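# Fit the camshaft into the engine case, gears timed

## Task

Put the camshaft into the engine case, which sits free on the table: push its shaft fully into the open bearing on the case's front so its large gear engages the small crank gear with correct timing, meaning the small gear's marked tooth lands in one of the large gear's two marked gaps as they rotate. The case must end up standing upright, and the result must hold by itself once the robot lets go.

## Robot and tools

Robot: one arm carrying a five-finger right hand. Motion is given for the hand point, a spot fixed to the palm 0.05 m in front of it, where the index pad meets the thumb tip in a pinch. Hand-point axes: +z runs along straightened fingers, +y out of the palm, +x across the palm away from the thumb. Straight fingers extend 0.06-0.07 m past the point along +z. A wrist bracket on the little-finger side sticks out 0.03 m past the point along +y and 0.11 m across the palm; it can collide with things.

Scene frame: origin on the tabletop beneath the arm base, +z up, +y to the left when facing +x. Results print end_effector_position (m) and end_effector_quat_wxyz plus velocities in this frame; printed position gets less accurate far from the base.

The row (14 numbers, each in [-1, 1]), one list for the single arm: dx, dy, dz, rx, ry, rz, little, ring, middle, index, thumb_bend, thumb_turn, force_limit, speed. The first six are an offset, not a pose: expressed in the hand point's own axes, measured from the hand-point pose in the most recent result that reports it (before any such result, or for later calls within the same reply, from wherever the robot is when the action begins). 1.0 = 0.6 m for dx-dz and 180 degrees for rx-rz; rx, ry, rz form a single rotation vector. Each row in a sequence is counted from that same base pose, not from the row before. All zeros means return to that base pose, not stand still.

Finger numbers are absolute targets: +1 straight/open, -1 curled shut. thumb_bend +1 straight, -1 fully bent; thumb_turn +1 beside the palm, -1 in front of it facing the fingers. A pinch is roughly index -0.22, thumb_bend -0.75, thumb_turn -0.57. force_limit maps -1..+1 to about 0..10 N fingertip load at which closing stops (0..15 N for the thumb motors); opening ignores it. speed maps -1..+1 to near zero..full (full travel 0.6 s). Close at speed -0.9 or lower for a soft grip. With the thumb turned fully in front, the whole hand can wrap objects 0.035-0.08 m wide; turn the thumb before arriving. A motor only starts when its target changes by 0.01 or more; it then locks, holding at least 15 N. Resend the same numbers to keep a grip. To squeeze harder, raise force_limit and send a target further closed than hand_measured; to loosen, send one more open.

Tools:
- execute_actions {actions, pictures}: actions is an empty list (just report state, with pictures), or one item: {rows: up to 15 rows, steps: up to 15} (each row lasts one 1/30 s step; the last repeats), or a wait {steps: up to 300} counted from the previous result, including thinking time. Actions need at least 4 steps; the last 4 run after the result is taken. pictures: true adds images.
- move {target, speed, stop_force}: target is one 14-number row as above (offset from the last reported pose). Straight path toward it lasting 0.5-10 s; speed in m/s, 0.002-0.5 (default 0.25), turning up to twice that in rad/s. stop_force, optional, 9-40 N: ends the path when the wrist sensor feels that much extra push against the motion, then backs off 2 steps and holds; with it and a very slow speed the target may lie well beyond the contact. Not reliable on moves that rotate; omit it when pulling away from something pressed on. The result adds a move: line: done, contact, held, off_target, moving or fault, plus limits (paced = pose clipped; held = some steps blocked) and distance to target. Includes images.
- wait {seconds}: 0-10 s, sends nothing.
- zoom_image {camera: "cam_wrist", region: [x0, y0, x1, y1]}: pixels of the 896x504 image, box at most 504x504.
- show_instructions {}: shows reference pages.
- finished_scene {scene}: the current scene's number; ends and grades it, irreversibly.

Result lines: Wrist force/torque in hand axes (offset up to ~4 N, noise ~2.4 N, saturates near 50 N; force points from the surface into the arm). hand_measured, hand_stopped_by (moving, target, force, stalled, fault), hand_load_n (positive pushes a finger open; loads near 0 mean the grip is lost), hand_force_limit, hand_speed. HELD marks steps the clearance check blocked; pose unreachable means it altered the command. Hand target shows where the controller is heading. MOTOR HOT warns at 70 °C; 85 °C brakes the arm for minutes.

Cautions: each step is clipped to 100 mm and 16 degrees from the measured pose, and commands lag about 0.17 s, so big offsets may not finish in one action; check the pose and send the rest. The arm is stiff: aiming slightly past a firm surface, or a fast touch, can trigger a fault (joint torque limits 135 N m for the three big joints, 25.2 N m for the wrists, or 150 N of outside force), stopping the arm for 10 s. Approach contacts slowly with stop_force. The simulation keeps running while you think. Loose objects may get nudged occasionally. Do not tip the engine case, drop the camshaft, or knock anything off the table.

Each tool is called after "Call:" by a JSON object that holds its "name" and its "arguments".

## Session

Call:
{"name": "execute_actions", "arguments": {"actions": []}}

Scene clock: 0.00 s of 9600.00 s.
end_effector_position=(+0.2230, +0.2813, +0.3329) hand_measured=(+1.000, +1.000, +1.000, +1.000, +1.000, +1.000) hand_load_n=(+0.0, +0.0, +0.0, +0.0, +0.0, +0.0) hand_stopped_by=(target, target, target, target, target, target) hand_force_limit=0.00 hand_speed=-0.80 end_effector_quat_wxyz=(+0.059, +0.259, +0.948, +0.175) end_effector_velocity=(-0.000, +0.000, +0.000) end_effector_angular_velocity=(+0.001, -0.001, +0.001)
Joint positions: [ 0.658 -1.938  2.197  0.776  1.738 -0.314]
Joint velocities: [ 0.001  0.    -0.    -0.001  0.    -0.   ]
Motor temperatures (°C, as the motors report them): [30 27 29 34 38 41]
Wrist force (N, on the end effector, along its own x y z axes, offset not removed): no reading
Wrist torque (N m, same axes, about the end effector's origin, offset not removed): no reading
Hand target: +0.223, +0.281, +0.333; +0.059, +0.259, +0.948, +0.175

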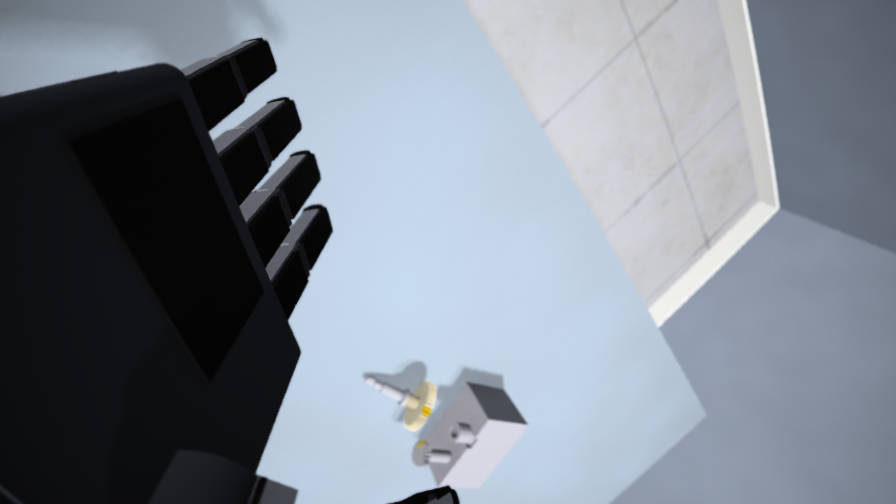

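Call:
{"name": "zoom_image", "arguments": {"camera": "cam_wrist", "region": [350,340,550,504]}}

Region (350, 340, 550, 504) of cam_wrist's 896x504 image, scaled by 2.520, with more detail than that image has; it fills the top 413 rows of this view, and the rest is white.

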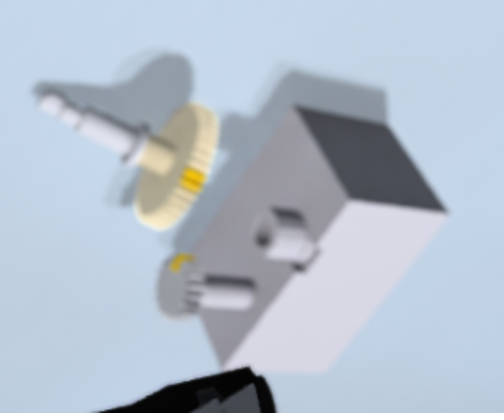

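Call:
{"name": "move", "arguments": {"target": [-0.6325,-0.047,0.198,0.194,-0.007,0.253,1,1,1,0.4,-0.75,-0.57,0,1], "speed": 0.4}}

Scene clock: 4.60 s of 9600.00 s.
end_effector_position=(+0.5597, +0.1009, +0.2207) hand_measured=(+1.000, +1.000, +1.000, +0.400, -0.750, -0.570) hand_load_n=(+0.0, +0.0, +0.0, +0.0, +0.0, +0.0) hand_stopped_by=(target, target, target, target, target, target) hand_force_limit=0.00 hand_speed=1.00 end_effector_quat_wxyz=(-0.080, +0.607, +0.784, -0.104) end_effector_velocity=(+0.002, -0.000, -0.000) end_effector_angular_velocity=(-0.002, +0.005, -0.002)
Joint positions: [-0.118 -1.181  1.382  1.338  1.688 -0.193]
Joint velocities: [-0.     0.007 -0.009  0.008  0.001  0.002]
Motor temperatures (°C, as the motors report them): [30 27 29 34 38 41]
Wrist force (N, on the end effector, along its own x y z axes, offset not removed): [2.5 -1.9 0.0]
Wrist torque (N m, same axes, about the end effector's origin, offset not removed): [-0.22 -0.42 0.29]
Hand target: +0.560, +0.101, +0.221; -0.080, +0.607, +0.784, -0.104
Off the commanded pose: 0.001 m, 0 deg.
Kept back: nothing.
move: done

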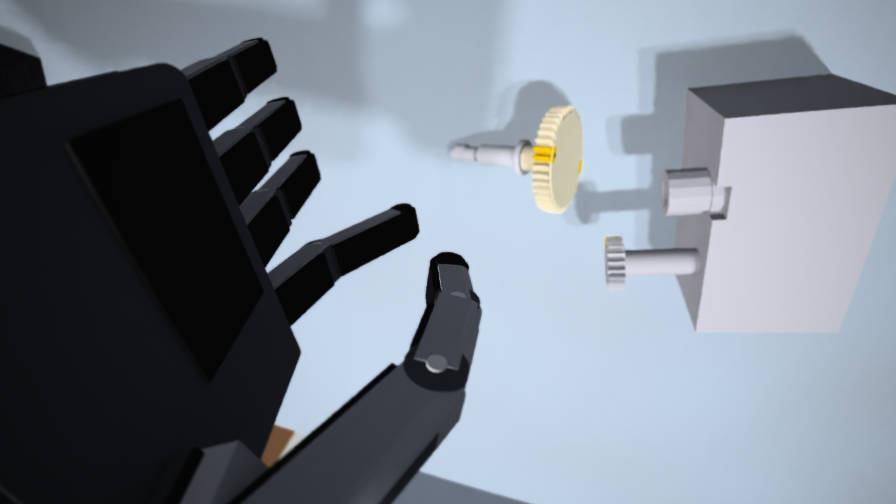

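Call:
{"name": "zoom_image", "arguments": {"camera": "cam_wrist", "region": [430,80,750,310]}}

Region (430, 80, 750, 310) of cam_wrist's 896x504 image, scaled by 1.575, with more detail than that image has; it fills the top 362 rows of this view, and the rest is white.

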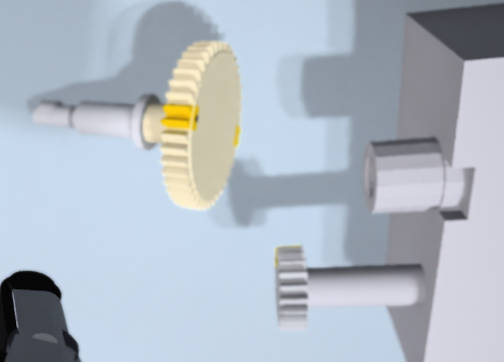

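Call:
{"name": "move", "arguments": {"target": [-0.0125,0.0387,0.1703,0.2175,-0.0648,0.086,1,1,1,0.4,-0.75,-0.57,0,1], "speed": 0.3}}

Scene clock: 9.33 s of 9600.00 s.
end_effector_position=(+0.5580, +0.0928, +0.1164) hand_measured=(+1.000, +1.000, +1.000, +0.400, -0.750, -0.570) hand_load_n=(+0.0, +0.0, +0.0, +0.0, +0.0, +0.0) hand_stopped_by=(target, target, target, target, target, target) hand_force_limit=0.00 hand_speed=1.00 end_effector_quat_wxyz=(-0.185, +0.630, +0.621, -0.428) end_effector_velocity=(+0.000, +0.001, -0.000) end_effector_angular_velocity=(-0.005, +0.008, -0.002)
Joint positions: [-0.031 -0.556  0.846  1.969  1.828  0.314]
Joint velocities: [ 0.001  0.008 -0.01   0.012 -0.001  0.006]
Motor temperatures (°C, as the motors report them): [30 27 29 34 38 41]
Wrist force (N, on the end effector, along its own x y z axes, offset not removed): [3.4 -2.5 1.1]
Wrist torque (N m, same axes, about the end effector's origin, offset not removed): [-0.31 -0.60 0.30]
Hand target: +0.558, +0.093, +0.116; -0.185, +0.630, +0.621, -0.429
Off the commanded pose: 0.001 m, 0 deg.
Kept back: nothing.
move: done

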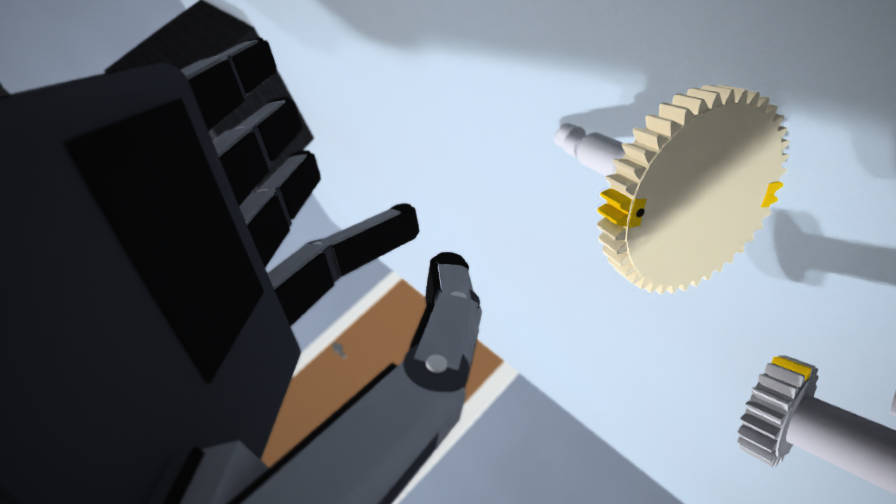

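Call:
{"name": "move", "arguments": {"target": [0.004,0.075,0.0,0,0,0,1,1,1,0.4,-0.75,-0.57,0,1], "speed": 0.12}}

Scene clock: 10.50 s of 9600.00 s.
end_effector_position=(+0.5857, +0.0879, +0.0813) hand_measured=(+1.000, +1.000, +1.000, +0.400, -0.750, -0.570) hand_load_n=(+0.0, +0.0, +0.0, +0.0, +0.0, +0.0) hand_stopped_by=(target, target, target, target, target, target) hand_force_limit=0.00 hand_speed=1.00 end_effector_quat_wxyz=(-0.185, +0.630, +0.621, -0.428) end_effector_velocity=(+0.001, +0.000, -0.001) end_effector_angular_velocity=(+0.001, +0.004, +0.001)
Joint positions: [-0.047 -0.421  0.644  2.033  1.838  0.301]
Joint velocities: [-0.     0.007 -0.011  0.007  0.    -0.001]
Motor temperatures (°C, as the motors report them): [30 27 29 34 38 41]
Wrist force (N, on the end effector, along its own x y z axes, offset not removed): [1.4 -2.5 1.3]
Wrist torque (N m, same axes, about the end effector's origin, offset not removed): [-0.52 -0.24 0.25]
Hand target: +0.586, +0.088, +0.081; -0.185, +0.630, +0.621, -0.428
Off the commanded pose: 0.000 m, 0 deg.
Kept back: nothing.
move: done

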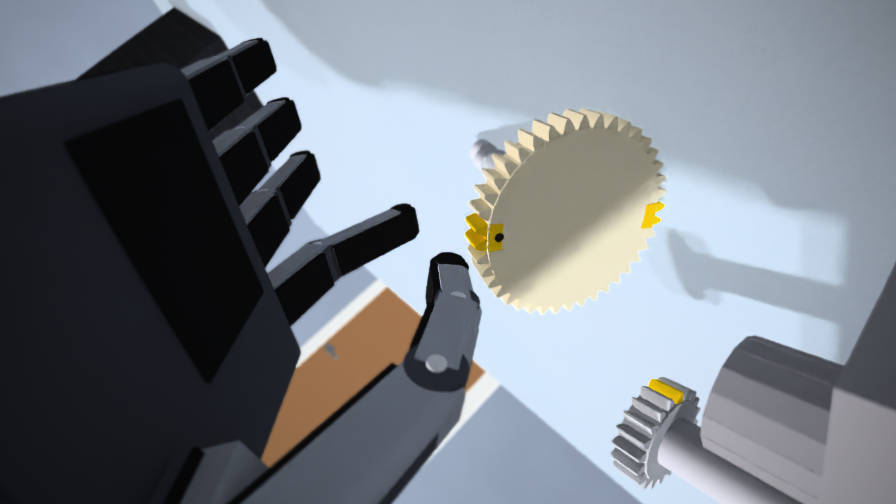

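Call:
{"name": "move", "arguments": {"target": [0.008,0.0,-0.028,0,0,0,1,1,1,0.4,-0.75,-0.57,0,1], "speed": 0.08}}

Call:
{"name": "move", "arguments": {"target": [0.0,0.042,0.005,0,0,0,1,1,1,0.4,-0.75,-0.57,0,1], "speed": 0.08}}

Scene clock: 11.83 s of 9600.00 s.
end_effector_position=(+0.5979, +0.0974, +0.0893) hand_measured=(+1.000, +1.000, +1.000, +0.400, -0.750, -0.570) hand_load_n=(+0.0, +0.0, +0.0, +0.0, +0.0, +0.0) hand_stopped_by=(target, target, target, target, target, target) hand_force_limit=0.00 hand_speed=1.00 end_effector_quat_wxyz=(-0.185, +0.630, +0.621, -0.428) end_effector_velocity=(+0.001, +0.001, -0.000) end_effector_angular_velocity=(-0.001, +0.003, -0.001)
Joint positions: [-0.035 -0.379  0.532  2.105  1.83   0.311]
Joint velocities: [ 0.     0.008 -0.014  0.01  -0.001  0.002]
Motor temperatures (°C, as the motors report them): [30 27 29 34 38 41]
Wrist force (N, on the end effector, along its own x y z axes, offset not removed): [3.9 -1.5 1.2]
Wrist torque (N m, same axes, about the end effector's origin, offset not removed): [-0.32 -0.69 0.43]
Hand target: +0.598, +0.097, +0.089; -0.185, +0.630, +0.621, -0.428
Off the commanded pose: 0.000 m, 0 deg.
Kept back: nothing.
move: done

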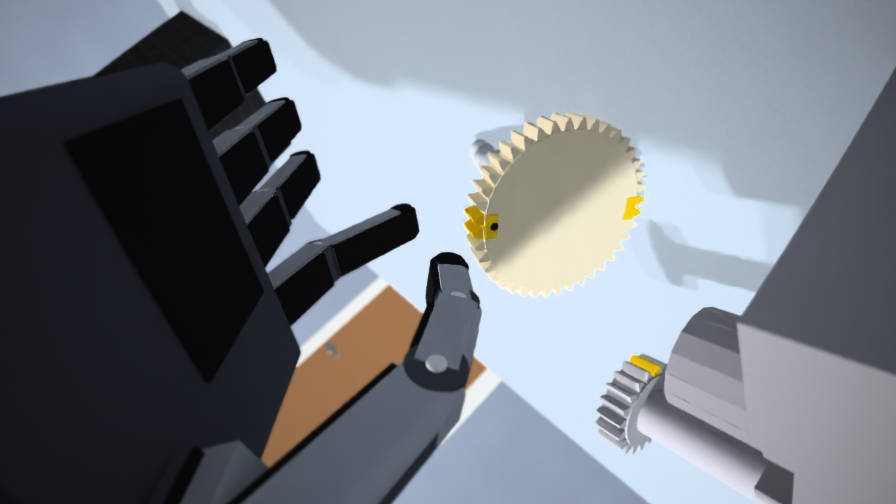

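Scene clock: 12.67 s of 9600.00 s.
end_effector_position=(+0.6112, +0.0925, +0.0685) hand_measured=(+1.000, +1.000, +1.000, +0.400, -0.750, -0.570) hand_load_n=(+0.0, +0.0, +0.0, +0.0, +0.0, +0.0) hand_stopped_by=(target, target, target, target, target, target) hand_force_limit=0.00 hand_speed=1.00 end_effector_quat_wxyz=(-0.185, +0.630, +0.621, -0.428) end_effector_velocity=(+0.002, -0.000, -0.001) end_effector_angular_velocity=(-0.000, +0.001, -0.001)
Joint positions: [-0.046 -0.281  0.373  2.164  1.837  0.302]
Joint velocities: [-0.001  0.013 -0.026  0.013 -0.    -0.001]
Motor temperatures (°C, as the motors report them): [30 27 29 34 38 41]
Wrist force (N, on the end effector, along its own x y z axes, offset not removed): [2.1 -1.8 2.3]
Wrist torque (N m, same axes, about the end effector's origin, offset not removed): [-0.58 -0.32 0.24]
Hand target: +0.611, +0.092, +0.068; -0.185, +0.630, +0.621, -0.428
Off the commanded pose: 0.000 m, 0 deg.
Kept back: nothing.
move: done

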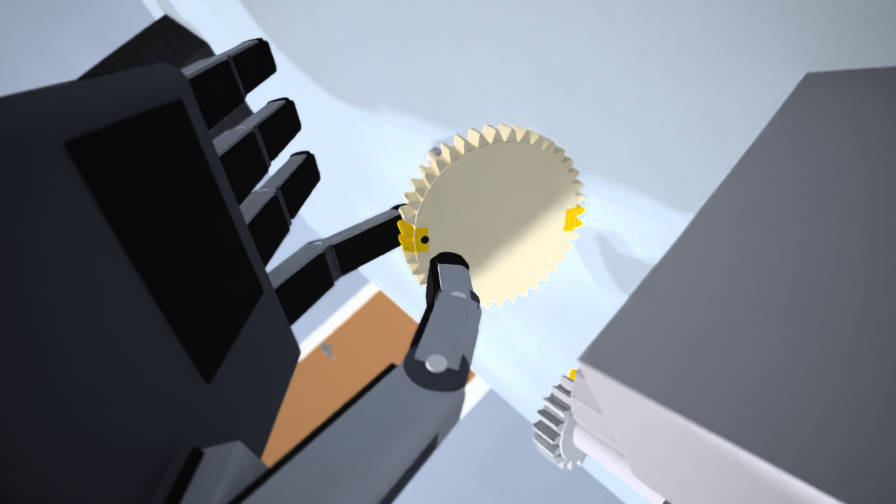

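Call:
{"name": "move", "arguments": {"target": [0.006,0.0,0.002,0,0,0,1,1,1,0.4,-0.75,-0.57,0,1], "speed": 0.03}}

Call:
{"name": "move", "arguments": {"target": [0,0,0,0,0,0,1,1,1,-0.5,-0.75,-0.57,1,-0.6]}}

Scene clock: 15.83 s of 9600.00 s.
end_effector_position=(+0.6098, +0.0955, +0.0667) hand_measured=(+1.000, +1.000, +1.000, +0.400, -0.750, -0.570) hand_load_n=(+0.0, +0.0, +0.0, +0.0, +0.0, +0.0) hand_stopped_by=(target, target, target, target, target, target) hand_force_limit=0.00 hand_speed=1.00 end_effector_quat_wxyz=(-0.185, +0.630, +0.621, -0.428) end_effector_velocity=(-0.001, +0.000, -0.001) end_effector_angular_velocity=(-0.001, +0.003, -0.001)
Joint positions: [-0.042 -0.28   0.375  2.161  1.835  0.305]
Joint velocities: [ 0.     0.001  0.002 -0.    -0.001  0.002]
Motor temperatures (°C, as the motors report them): [30 27 29 34 38 41]
Wrist force (N, on the end effector, along its own x y z axes, offset not removed): [1.5 -4.0 1.7]
Wrist torque (N m, same axes, about the end effector's origin, offset not removed): [-0.75 -0.38 0.33]
Hand target: +0.610, +0.096, +0.067; -0.185, +0.630, +0.621, -0.428
Off the commanded pose: 0.000 m, 0 deg.
Kept back: nothing.
move: done

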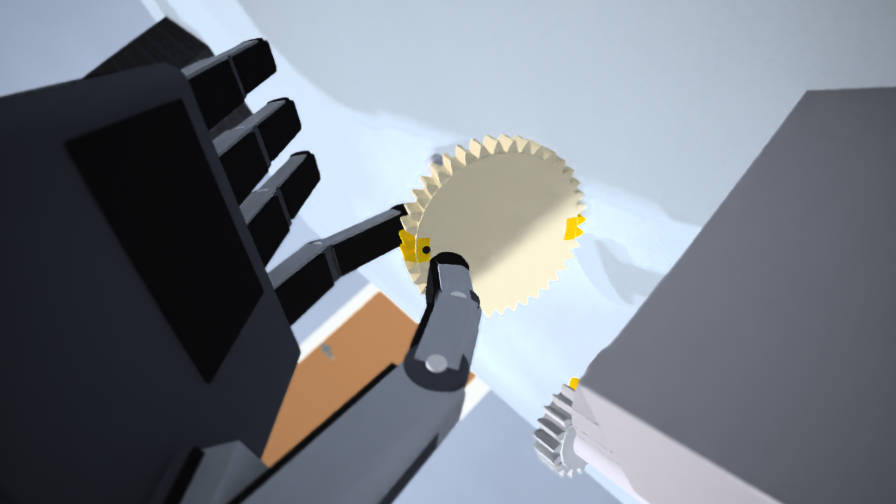

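Scene clock: 16.80 s of 9600.00 s.
end_effector_position=(+0.6098, +0.0955, +0.0667) hand_measured=(+1.000, +1.000, +1.000, -0.050, -0.748, -0.570) hand_load_n=(+0.0, +0.0, +0.0, +10.0, +2.0, -1.5) hand_stopped_by=(target, target, target, force, target, target) hand_force_limit=1.00 hand_speed=-0.60 end_effector_quat_wxyz=(-0.185, +0.630, +0.621, -0.428) end_effector_velocity=(+0.001, -0.000, +0.001) end_effector_angular_velocity=(+0.000, -0.002, -0.001)
Joint positions: [-0.042 -0.279  0.375  2.161  1.835  0.305]
Joint velocities: [-0.001 -0.002 -0.     0.    -0.    -0.   ]
Motor temperatures (°C, as the motors report them): [30 27 29 34 38 41]
Wrist force (N, on the end effector, along its own x y z axes, offset not removed): [2.6 -1.8 -0.9]
Wrist torque (N m, same axes, about the end effector's origin, offset not removed): [-0.11 -0.38 0.39]
Hand target: +0.610, +0.095, +0.067; -0.185, +0.630, +0.621, -0.428
Off the commanded pose: 0.000 m, 0 deg.
Kept back: nothing.
move: done

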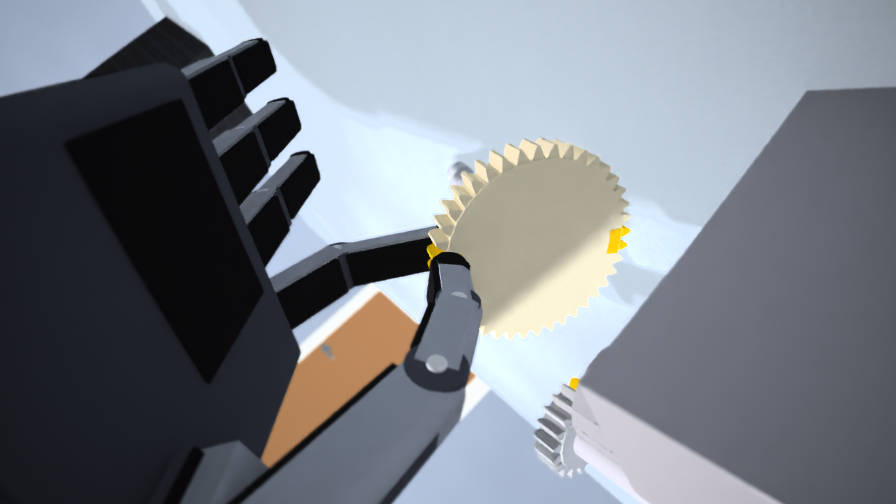

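Call:
{"name": "move", "arguments": {"target": [-0.0073,-0.0415,0.0545,0,0,0,1,1,1,-0.5,-0.75,-0.57,1,-0.6], "speed": 0.06}}

Call:
{"name": "move", "arguments": {"target": [0,0.001,0.001,0,0,0,1,1,1,0.3,-0.75,-0.57,1,0.3], "speed": 0.02}}

Scene clock: 18.10 s of 9600.00 s.
end_effector_position=(+0.5698, +0.0856, +0.0685) hand_measured=(+1.000, +1.000, +1.000, -0.050, -0.750, -0.570) hand_load_n=(+0.0, +0.0, +0.0, +10.0, +0.0, -1.0) hand_stopped_by=(target, target, target, force, target, target) hand_force_limit=1.00 hand_speed=-0.60 end_effector_quat_wxyz=(-0.185, +0.630, +0.621, -0.428) end_effector_velocity=(-0.002, -0.001, -0.000) end_effector_angular_velocity=(+0.002, -0.003, +0.001)
Joint positions: [-0.05  -0.449  0.743  1.961  1.84   0.299]
Joint velocities: [-0.001 -0.007  0.015 -0.011  0.001 -0.003]
Motor temperatures (°C, as the motors report them): [30 27 29 34 38 41]
Wrist force (N, on the end effector, along its own x y z axes, offset not removed): [3.9 -1.7 1.5]
Wrist torque (N m, same axes, about the end effector's origin, offset not removed): [-0.58 -0.61 0.36]
Hand target: +0.570, +0.086, +0.069; -0.185, +0.630, +0.621, -0.428
Off the commanded pose: 0.000 m, 0 deg.
Kept back: nothing.
move: done

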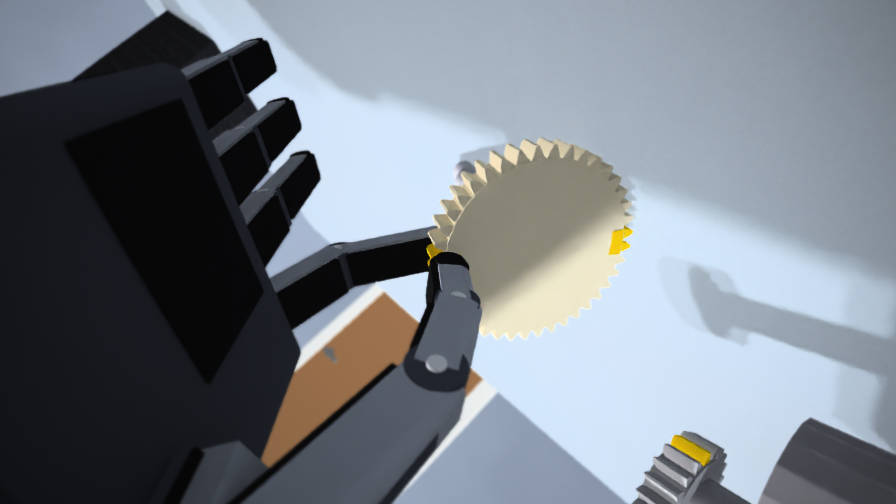

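Scene clock: 18.80 s of 9600.00 s.
end_effector_position=(+0.5698, +0.0853, +0.0678) hand_measured=(+1.000, +1.000, +1.000, +0.300, -0.750, -0.570) hand_load_n=(+0.0, +0.0, +0.0, +0.0, +0.0, +0.0) hand_stopped_by=(target, target, target, target, target, target) hand_force_limit=1.00 hand_speed=0.30 end_effector_quat_wxyz=(-0.185, +0.630, +0.621, -0.428) end_effector_velocity=(-0.000, +0.001, +0.000) end_effector_angular_velocity=(-0.000, +0.002, +0.001)
Joint positions: [-0.05  -0.448  0.744  1.959  1.84   0.298]
Joint velocities: [0.002 0.001 0.    0.001 0.    0.001]
Motor temperatures (°C, as the motors report them): [30 27 29 34 38 41]
Wrist force (N, on the end effector, along its own x y z axes, offset not removed): [0.9 -1.4 0.7]
Wrist torque (N m, same axes, about the end effector's origin, offset not removed): [-0.40 -0.13 0.20]
Hand target: +0.570, +0.085, +0.068; -0.185, +0.630, +0.621, -0.428
Off the commanded pose: 0.000 m, 0 deg.
Kept back: nothing.
move: done

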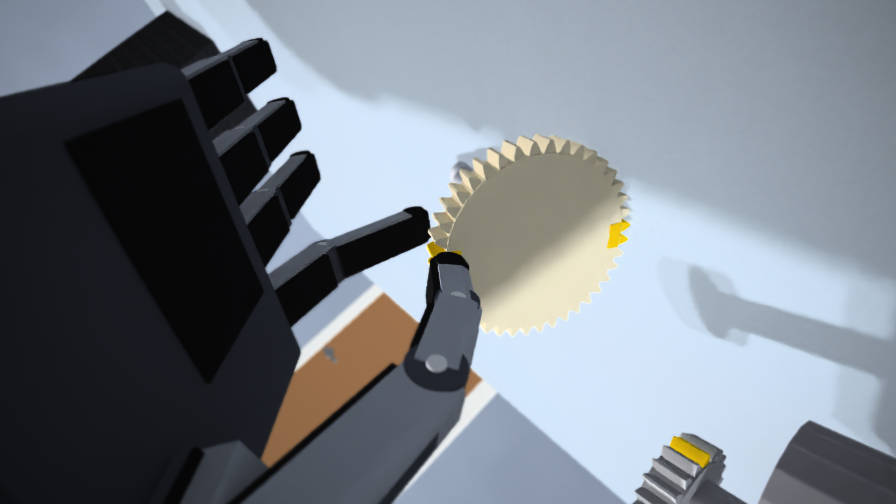

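Call:
{"name": "move", "arguments": {"target": [0.0035,0.0265,-0.005,0.039,0.006,0.11,1,1,1,0.3,-0.75,-0.57,1,0.3], "speed": 0.12}}

Scene clock: 30.67 s of 9600.00 s.
end_effector_position=(+0.5809, +0.0859, +0.0608) hand_measured=(+1.000, +1.000, +1.000, +0.300, -0.750, -0.570) hand_load_n=(+0.0, +0.0, +0.0, +0.0, +0.0, +0.0) hand_stopped_by=(target, target, target, target, target, target) hand_force_limit=1.00 hand_speed=0.30 end_effector_quat_wxyz=(-0.156, +0.708, +0.500, -0.474) end_effector_velocity=(-0.000, +0.001, -0.000) end_effector_angular_velocity=(+0.001, +0.001, +0.001)
Joint positions: [-0.053 -0.265  0.443  2.157  1.784  0.607]
Joint velocities: [ 0.001  0.     0.     0.    -0.    -0.   ]
Motor temperatures (°C, as the motors report them): [30 27 29 34 38 41]
Wrist force (N, on the end effector, along its own x y z axes, offset not removed): [4.5 -1.4 -0.4]
Wrist torque (N m, same axes, about the end effector's origin, offset not removed): [-0.31 -0.59 0.52]
Hand target: +0.581, +0.086, +0.061; -0.156, +0.708, +0.500, -0.474
Off the commanded pose: 0.004 m, 3 deg.
FORCE FAULT: contact force on the arm reached its limit, and the arm stopped for 10 seconds. The contact can be on any part of the arm, not only on its tool. The arm's remaining commands of this call were not run. The arm holds still and accepts commands again. Move the arm away from the contact; if what it grips holds it there, let go first. Pushing or pulling that hard again can fault the arm again.
Kept back: nothing.
move: fault

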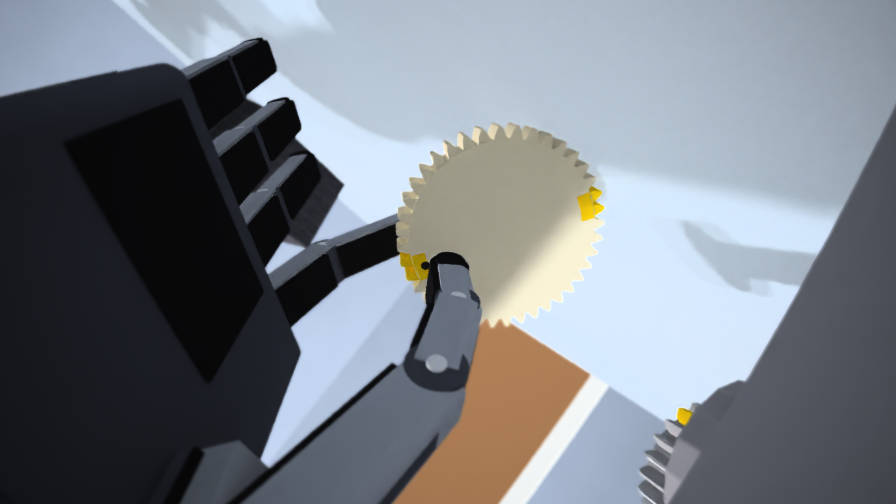

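Call:
{"name": "move", "arguments": {"target": [0,-0.002,0,-0.008,0,0,1,1,1,-0.5,-0.75,-0.57,1,-0.6], "speed": 0.02}}

Scene clock: 31.77 s of 9600.00 s.
end_effector_position=(+0.5803, +0.0864, +0.0616) hand_measured=(+1.000, +1.000, +1.000, -0.046, -0.750, -0.570) hand_load_n=(+0.0, +0.0, +0.0, +10.5, +1.5, -1.0) hand_stopped_by=(target, target, target, force, target, target) hand_force_limit=1.00 hand_speed=-0.60 end_effector_quat_wxyz=(-0.148, +0.709, +0.506, -0.468) end_effector_velocity=(+0.000, -0.001, +0.000) end_effector_angular_velocity=(-0.000, -0.006, +0.001)
Joint positions: [-0.048 -0.289  0.483  2.122  1.794  0.607]
Joint velocities: [-0.001 -0.007  0.01  -0.009  0.002 -0.001]
Motor temperatures (°C, as the motors report them): [30 27 29 34 38 41]
Wrist force (N, on the end effector, along its own x y z axes, offset not removed): [2.6 -0.9 1.0]
Wrist torque (N m, same axes, about the end effector's origin, offset not removed): [-0.27 -0.43 0.29]
Hand target: +0.580, +0.086, +0.062; -0.147, +0.710, +0.506, -0.468
Off the commanded pose: 0.000 m, 0 deg.
Kept back: nothing.
move: done

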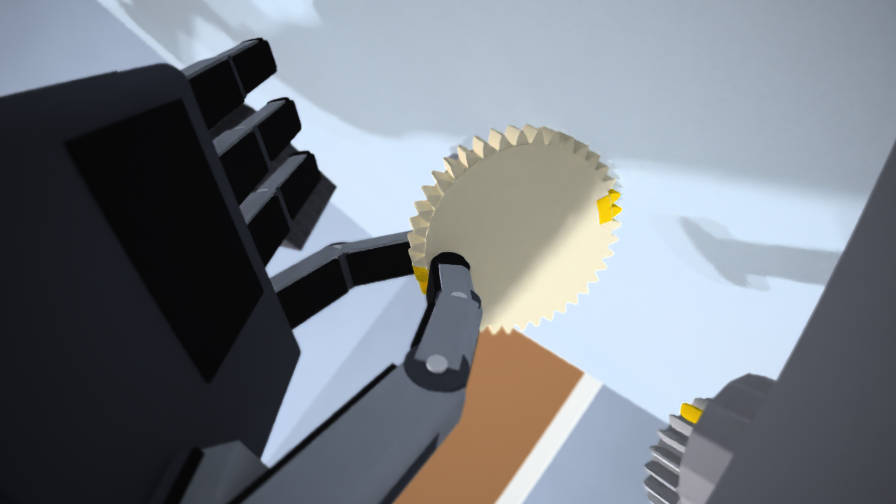

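Call:
{"name": "execute_actions", "arguments": {"actions": [{"rows":[[0,0,0,0,0,0,1,1,1,-0.5,-0.8,-0.57,1,-0.8]],"steps":12}]}}

Call:
{"name": "move", "arguments": {"target": [-0.0805,-0.141,-0.023,0,0,0,1,1,1,-0.5,-0.8,-0.57,1,-0.8], "speed": 0.12}}

Scene clock: 32.30 s of 9600.00 s.
end_effector_position=(+0.5804, +0.0865, +0.0618) hand_measured=(+1.000, +1.000, +1.000, -0.046, -0.778, -0.570) hand_load_n=(+0.0, +0.0, +0.0, +11.0, +5.5, -1.5) hand_stopped_by=(target, target, target, force, moving, target) hand_force_limit=1.00 hand_speed=-0.80 end_effector_quat_wxyz=(-0.147, +0.710, +0.506, -0.468) end_effector_velocity=(-0.000, +0.001, +0.000) end_effector_angular_velocity=(+0.001, +0.002, -0.000)
Joint positions: [-0.048 -0.29   0.483  2.122  1.794  0.607]
Joint velocities: [ 0.001  0.001 -0.002  0.003 -0.002 -0.   ]
Motor temperatures (°C, as the motors report them): [30 27 29 34 38 41]
Wrist force (N, on the end effector, along its own x y z axes, offset not removed): [3.0 -1.5 -1.3]
Wrist torque (N m, same axes, about the end effector's origin, offset not removed): [-0.05 -0.46 0.43]
Steps of this call (steps 1 to 8: nothing new was sent; steps 9 to 16: the first 8 steps of this action). Readings (end_effector_position | what the end effector reports):
9: (+0.5803, +0.0865, +0.0616) | hand_measured=(+1.000, +1.000, +1.000, -0.046, -0.748, -0.570) hand_load_n=(+0.0, +0.0, +0.0, +10.5, +1.5, -1.0) hand_stopped_by=(target, target, target, force, moving, target) hand_force_limit=1.00 hand_speed=-0.80
10: (+0.5803, +0.0865, +0.0616) | hand_measured=(+1.000, +1.000, +1.000, -0.046, -0.748, -0.570) hand_load_n=(+0.0, +0.0, +0.0, +10.5, +1.5, -1.0) hand_stopped_by=(target, target, target, force, moving, target) hand_force_limit=1.00 hand_speed=-0.80
12: (+0.5803, +0.0865, +0.0616) | hand_measured=(+1.000, +1.000, +1.000, -0.046, -0.754, -0.570) hand_load_n=(+0.0, +0.0, +0.0, +10.5, +2.5, -1.0) hand_stopped_by=(target, target, target, force, moving, target) hand_force_limit=1.00 hand_speed=-0.80
16: the state above

Scene clock: 33.83 s of 9600.00 s.
end_effector_position=(+0.5400, +0.0863, +0.1513) hand_measured=(+1.000, +1.000, +1.000, -0.046, -0.788, -0.570) hand_load_n=(+0.0, +0.0, +0.0, +11.0, +4.5, -0.5) hand_stopped_by=(target, target, target, force, stalled, target) hand_force_limit=1.00 hand_speed=-0.80 end_effector_quat_wxyz=(-0.148, +0.709, +0.506, -0.468) end_effector_velocity=(-0.001, +0.001, +0.001) end_effector_angular_velocity=(+0.001, +0.001, +0.003)
Joint positions: [-0.031 -0.581  0.874  2.025  1.782  0.62 ]
Joint velocities: [ 0.002 -0.003  0.005 -0.001 -0.    -0.001]
Motor temperatures (°C, as the motors report them): [30 27 29 34 38 41]
Wrist force (N, on the end effector, along its own x y z axes, offset not removed): [4.9 0.1 0.6]
Wrist torque (N m, same axes, about the end effector's origin, offset not removed): [-0.19 -0.48 0.30]
Hand target: +0.540, +0.086, +0.151; -0.148, +0.709, +0.506, -0.468
Off your previous action's commanded pose: 0.000 m, 0 deg at its last step (step 4 of this call).
Off the commanded pose: 0.000 m, 0 deg.
Kept back: nothing.
move: done

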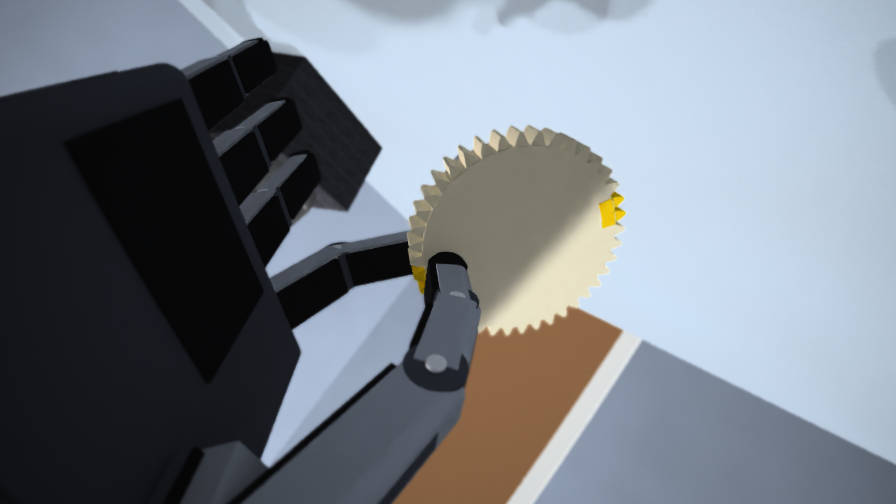

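Call:
{"name": "move", "arguments": {"target": [-0.1445,-0.174,0.052,-0.146,0.305,0.278,1,1,1,-0.5,-0.8,-0.57,1,-0.8], "speed": 0.3}}

Scene clock: 37.03 s of 9600.00 s.
end_effector_position=(+0.4492, +0.0501, +0.2505) hand_measured=(+1.000, +1.000, +1.000, -0.046, -0.788, -0.570) hand_load_n=(+0.0, +0.0, +0.0, +11.5, +5.0, -0.5) hand_stopped_by=(target, target, target, force, stalled, target) hand_force_limit=1.00 hand_speed=-0.80 end_effector_quat_wxyz=(+0.001, +0.990, +0.138, -0.001) end_effector_velocity=(-0.001, +0.001, +0.000) end_effector_angular_velocity=(-0.001, -0.004, -0.000)
Joint positions: [-0.149 -1.44   1.661  1.058  1.626  1.299]
Joint velocities: [ 0.005 -0.004  0.004 -0.004  0.002  0.005]
Motor temperatures (°C, as the motors report them): [30 27 29 34 38 41]
Wrist force (N, on the end effector, along its own x y z axes, offset not removed): [0.9 -2.0 1.4]
Wrist torque (N m, same axes, about the end effector's origin, offset not removed): [-0.45 -0.08 0.27]
Hand target: +0.449, +0.050, +0.251; +0.001, +0.990, +0.138, -0.000
Off the commanded pose: 0.001 m, 0 deg.
Kept back: nothing.
move: done

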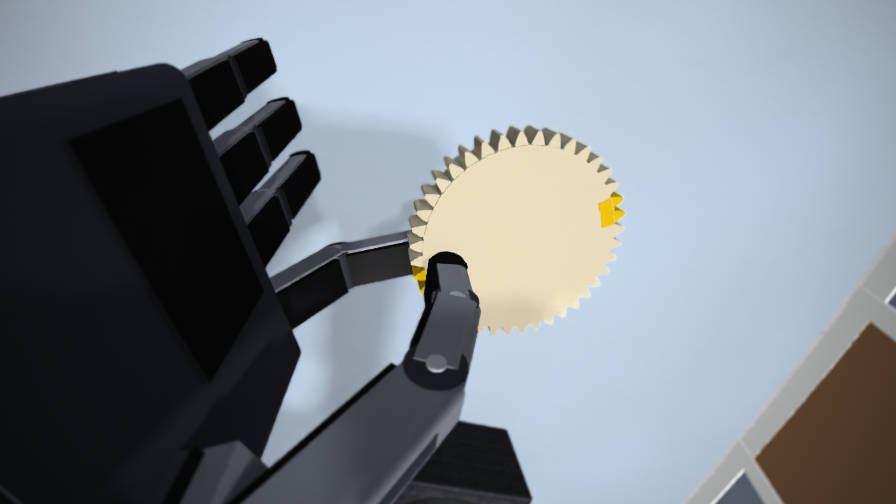

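Call:
{"name": "move", "arguments": {"target": [0.066,-0.05,0.233,-0.044,0.498,0.044,1,1,1,-0.5,-0.8,-0.57,1,-0.8], "speed": 0.3}}

Scene clock: 40.67 s of 9600.00 s.
end_effector_position=(+0.4791, +0.0900, +0.1103) hand_measured=(+1.000, +1.000, +1.000, -0.046, -0.788, -0.570) hand_load_n=(+0.0, +0.0, +0.0, +11.0, +4.5, -0.5) hand_stopped_by=(target, target, target, force, stalled, target) hand_force_limit=1.00 hand_speed=-0.80 end_effector_quat_wxyz=(-0.036, +0.708, +0.036, +0.705) end_effector_velocity=(+0.001, +0.001, -0.000) end_effector_angular_velocity=(-0.001, -0.012, +0.002)
Joint positions: [-0.198 -1.12   2.695 -1.86   1.428  1.531]
Joint velocities: [ 0.     0.02  -0.001 -0.031 -0.003 -0.001]
Motor temperatures (°C, as the motors report them): [30 27 29 34 38 41]
Wrist force (N, on the end effector, along its own x y z axes, offset not removed): [0.9 -0.7 -0.6]
Wrist torque (N m, same axes, about the end effector's origin, offset not removed): [-0.11 -0.43 0.34]
Hand target: +0.479, +0.090, +0.110; -0.036, +0.707, +0.036, +0.705
Off the commanded pose: 0.001 m, 0 deg.
Kept back: nothing.
move: done

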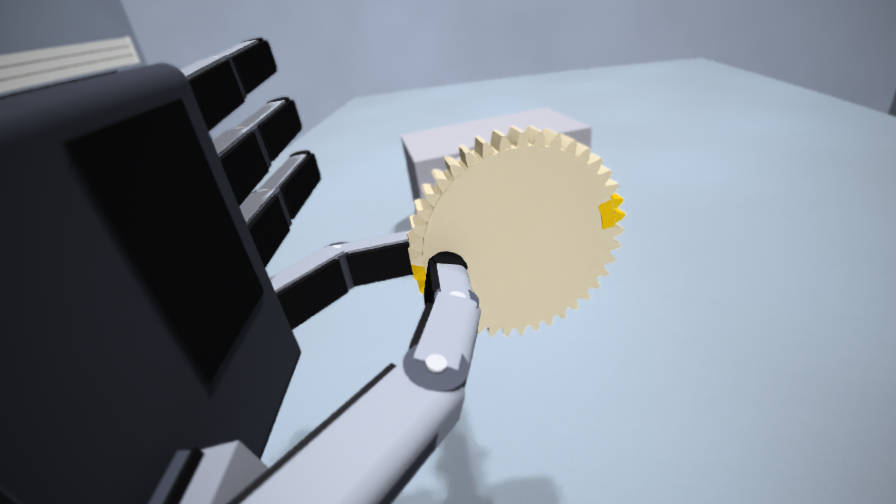

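Call:
{"name": "move", "arguments": {"target": [-0.075,-0.05,0.05,0,0,0,1,1,1,-0.5,-0.8,-0.57,1,-0.8], "speed": 0.15}}

Call:
{"name": "zoom_image", "arguments": {"camera": "cam_wrist", "region": [390,60,680,350]}}

Scene clock: 41.93 s of 9600.00 s.
end_effector_position=(+0.5057, +0.1228, +0.0653) hand_measured=(+1.000, +1.000, +1.000, -0.046, -0.788, -0.570) hand_load_n=(+0.0, +0.0, +0.0, +11.0, +4.5, -1.0) hand_stopped_by=(target, target, target, force, stalled, target) hand_force_limit=1.00 hand_speed=-0.80 end_effector_quat_wxyz=(-0.036, +0.708, +0.036, +0.705) end_effector_velocity=(+0.002, +0.001, +0.000) end_effector_angular_velocity=(+0.000, -0.004, -0.001)
Joint positions: [-0.074 -0.949  2.54  -1.872  1.547  1.496]
Joint velocities: [ 0.003  0.002 -0.005 -0.001  0.004 -0.001]
Motor temperatures (°C, as the motors report them): [30 27 29 34 38 41]
Wrist force (N, on the end effector, along its own x y z axes, offset not removed): [3.2 -3.4 3.0]
Wrist torque (N m, same axes, about the end effector's origin, offset not removed): [-0.68 -0.83 0.38]
Hand target: +0.506, +0.123, +0.065; -0.036, +0.708, +0.036, +0.705
Off the commanded pose: 0.000 m, 0 deg.
Kept back: nothing.
move: done

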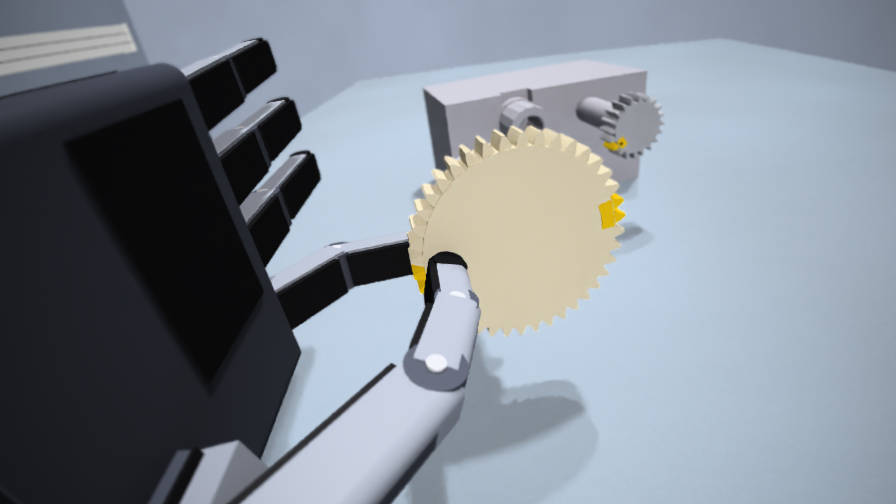

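Region (390, 60, 680, 350) of cam_wrist's 896x504 image, scaled by 1.738, with more detail than that image has.

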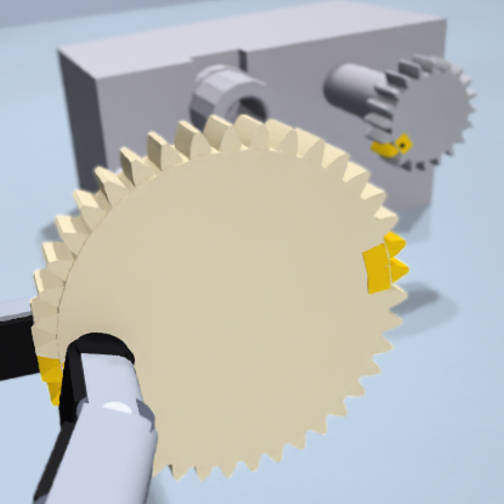

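Call:
{"name": "move", "arguments": {"target": [0.0148,0.0994,0.079,0.0037,-0.0321,0.186,1,1,1,-0.5,-0.8,-0.57,1,-0.8], "speed": 0.2}}

Scene clock: 45.43 s of 9600.00 s.
end_effector_position=(+0.5589, +0.0685, +0.0741) hand_measured=(+1.000, +1.000, +1.000, -0.046, -0.788, -0.570) hand_load_n=(+0.0, +0.0, +0.0, +11.0, +4.5, -0.5) hand_stopped_by=(target, target, target, force, stalled, target) hand_force_limit=1.00 hand_speed=-0.80 end_effector_quat_wxyz=(-0.239, +0.722, -0.163, +0.629) end_effector_velocity=(+0.001, -0.001, -0.000) end_effector_angular_velocity=(+0.009, +0.005, +0.003)
Joint positions: [-0.384 -1.268  2.508 -1.44   1.21   2.137]
Joint velocities: [-0.006 -0.004 -0.002  0.01  -0.01   0.009]
Motor temperatures (°C, as the motors report them): [30 27 29 34 38 41]
Wrist force (N, on the end effector, along its own x y z axes, offset not removed): [0.4 -2.4 2.5]
Wrist torque (N m, same axes, about the end effector's origin, offset not removed): [-0.66 -0.39 0.30]
Hand target: +0.559, +0.068, +0.074; -0.240, +0.722, -0.164, +0.628
Off the commanded pose: 0.000 m, 0 deg.
Kept back: nothing.
move: done

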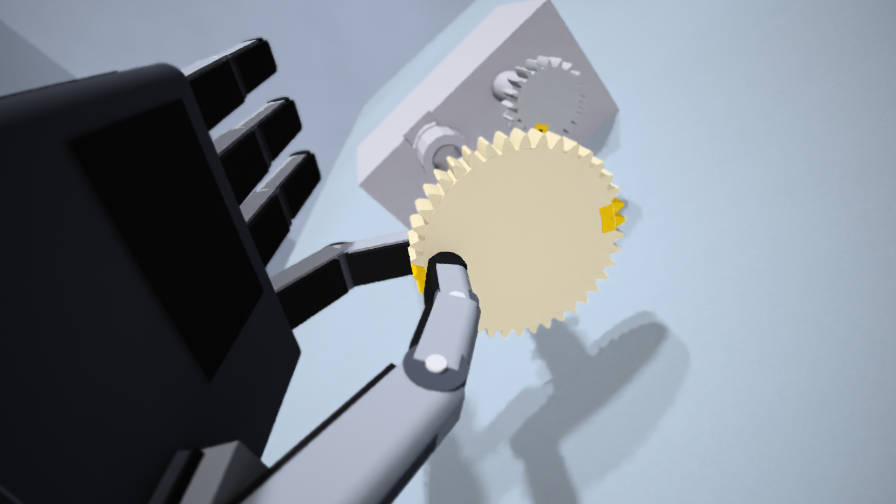

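Call:
{"name": "zoom_image", "arguments": {"camera": "cam_wrist", "region": [390,40,610,220]}}

Region (390, 40, 610, 220) of cam_wrist's 896x504 image, scaled by 2.291, with more detail than that image has; it fills the top 412 rows of this view, and the rest is white.

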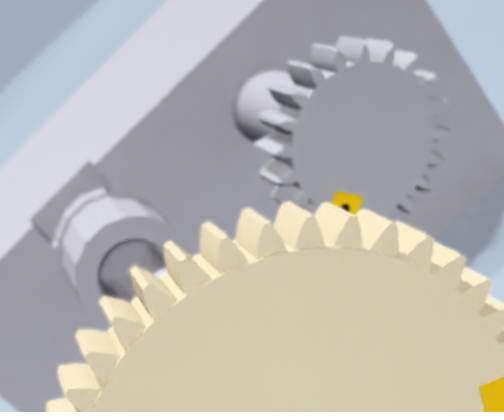

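Call:
{"name": "move", "arguments": {"target": [-0.0103,-0.010,-0.002,0,0.0195,0,1,1,1,-0.5,-0.8,-0.57,1,-0.8], "speed": 0.05}}

Call:
{"name": "zoom_image", "arguments": {"camera": "cam_wrist", "region": [390,40,610,220]}}

Scene clock: 46.73 s of 9600.00 s.
end_effector_position=(+0.5563, +0.0765, +0.0724) hand_measured=(+1.000, +1.000, +1.000, -0.046, -0.788, -0.570) hand_load_n=(+0.0, +0.0, +0.0, +11.0, +4.5, -0.5) hand_stopped_by=(target, target, target, force, stalled, target) hand_force_limit=1.00 hand_speed=-0.80 end_effector_quat_wxyz=(-0.234, +0.702, -0.171, +0.650) end_effector_velocity=(-0.000, +0.003, -0.000) end_effector_angular_velocity=(+0.002, -0.009, -0.003)
Joint positions: [-0.332 -1.205  2.519 -1.564  1.294  2.142]
Joint velocities: [ 0.012  0.013  0.    -0.022  0.014  0.001]
Motor temperatures (°C, as the motors report them): [30 27 29 34 38 41]
Wrist force (N, on the end effector, along its own x y z axes, offset not removed): [-0.2 -2.5 1.7]
Wrist torque (N m, same axes, about the end effector's origin, offset not removed): [-0.46 -0.41 0.28]
Hand target: +0.556, +0.077, +0.072; -0.234, +0.702, -0.171, +0.650
Off the commanded pose: 0.000 m, 0 deg.
Kept back: nothing.
move: done

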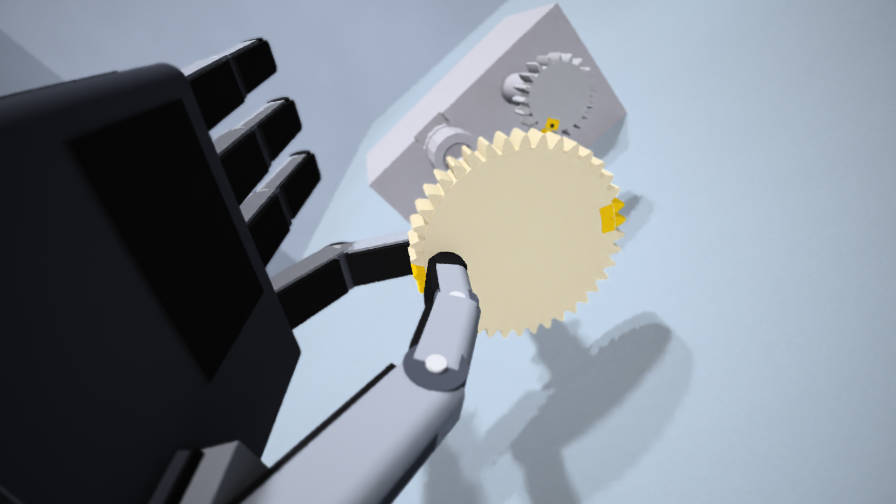

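Region (390, 40, 610, 220) of cam_wrist's 896x504 image, scaled by 2.291, with more detail than that image has; it fills the top 412 rows of this view, and the rest is white.

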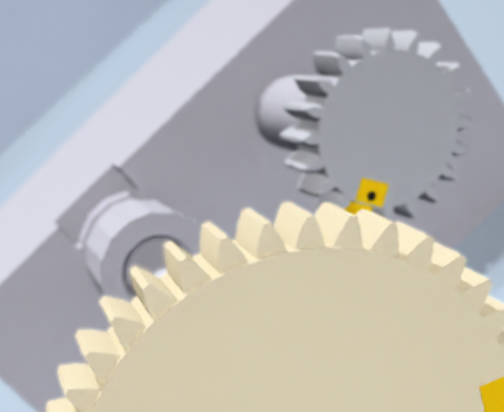

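Call:
{"name": "move", "arguments": {"target": [-0.0012,-0.0036,0.0213,0,0,0,1,1,1,-0.5,-0.8,-0.57,1,-0.8], "speed": 0.02, "stop_force": 9}}

Call:
{"name": "zoom_image", "arguments": {"camera": "cam_wrist", "region": [400,100,520,200]}}

Scene clock: 47.93 s of 9600.00 s.
end_effector_position=(+0.5687, +0.0800, +0.0725) hand_measured=(+1.000, +1.000, +1.000, -0.046, -0.788, -0.570) hand_load_n=(+0.0, +0.0, +0.0, +11.0, +4.5, +0.0) hand_stopped_by=(target, target, target, force, stalled, target) hand_force_limit=1.00 hand_speed=-0.80 end_effector_quat_wxyz=(-0.235, +0.702, -0.171, +0.650) end_effector_velocity=(+0.001, -0.001, -0.000) end_effector_angular_velocity=(-0.001, +0.001, -0.002)
Joint positions: [-0.312 -1.203  2.482 -1.527  1.313  2.137]
Joint velocities: [-0.    -0.001 -0.003  0.005  0.002 -0.001]
Motor temperatures (°C, as the motors report them): [30 27 29 34 38 41]
Wrist force (N, on the end effector, along its own x y z axes, offset not removed): [0.9 -1.3 1.4]
Wrist torque (N m, same axes, about the end effector's origin, offset not removed): [-0.55 -0.27 0.31]
Hand target: +0.569, +0.080, +0.072; -0.234, +0.702, -0.171, +0.650
Off the commanded pose: 0.000 m, 0 deg.
Kept back: nothing.
move: done

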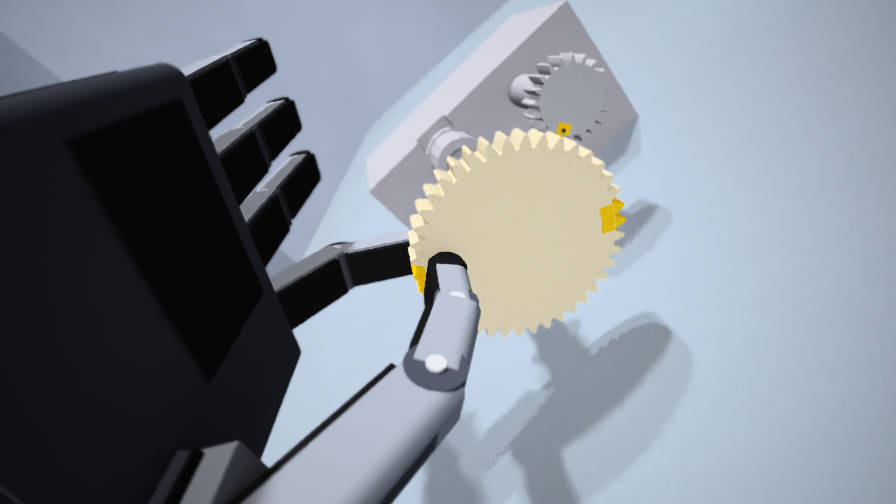

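Region (400, 100, 520, 200) of cam_wrist's 896x504 image, scaled by 4.200, with more detail than that image has.

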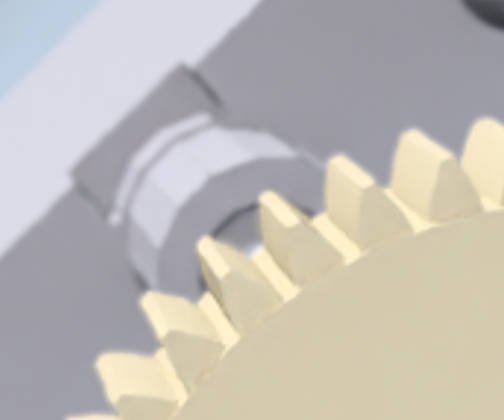

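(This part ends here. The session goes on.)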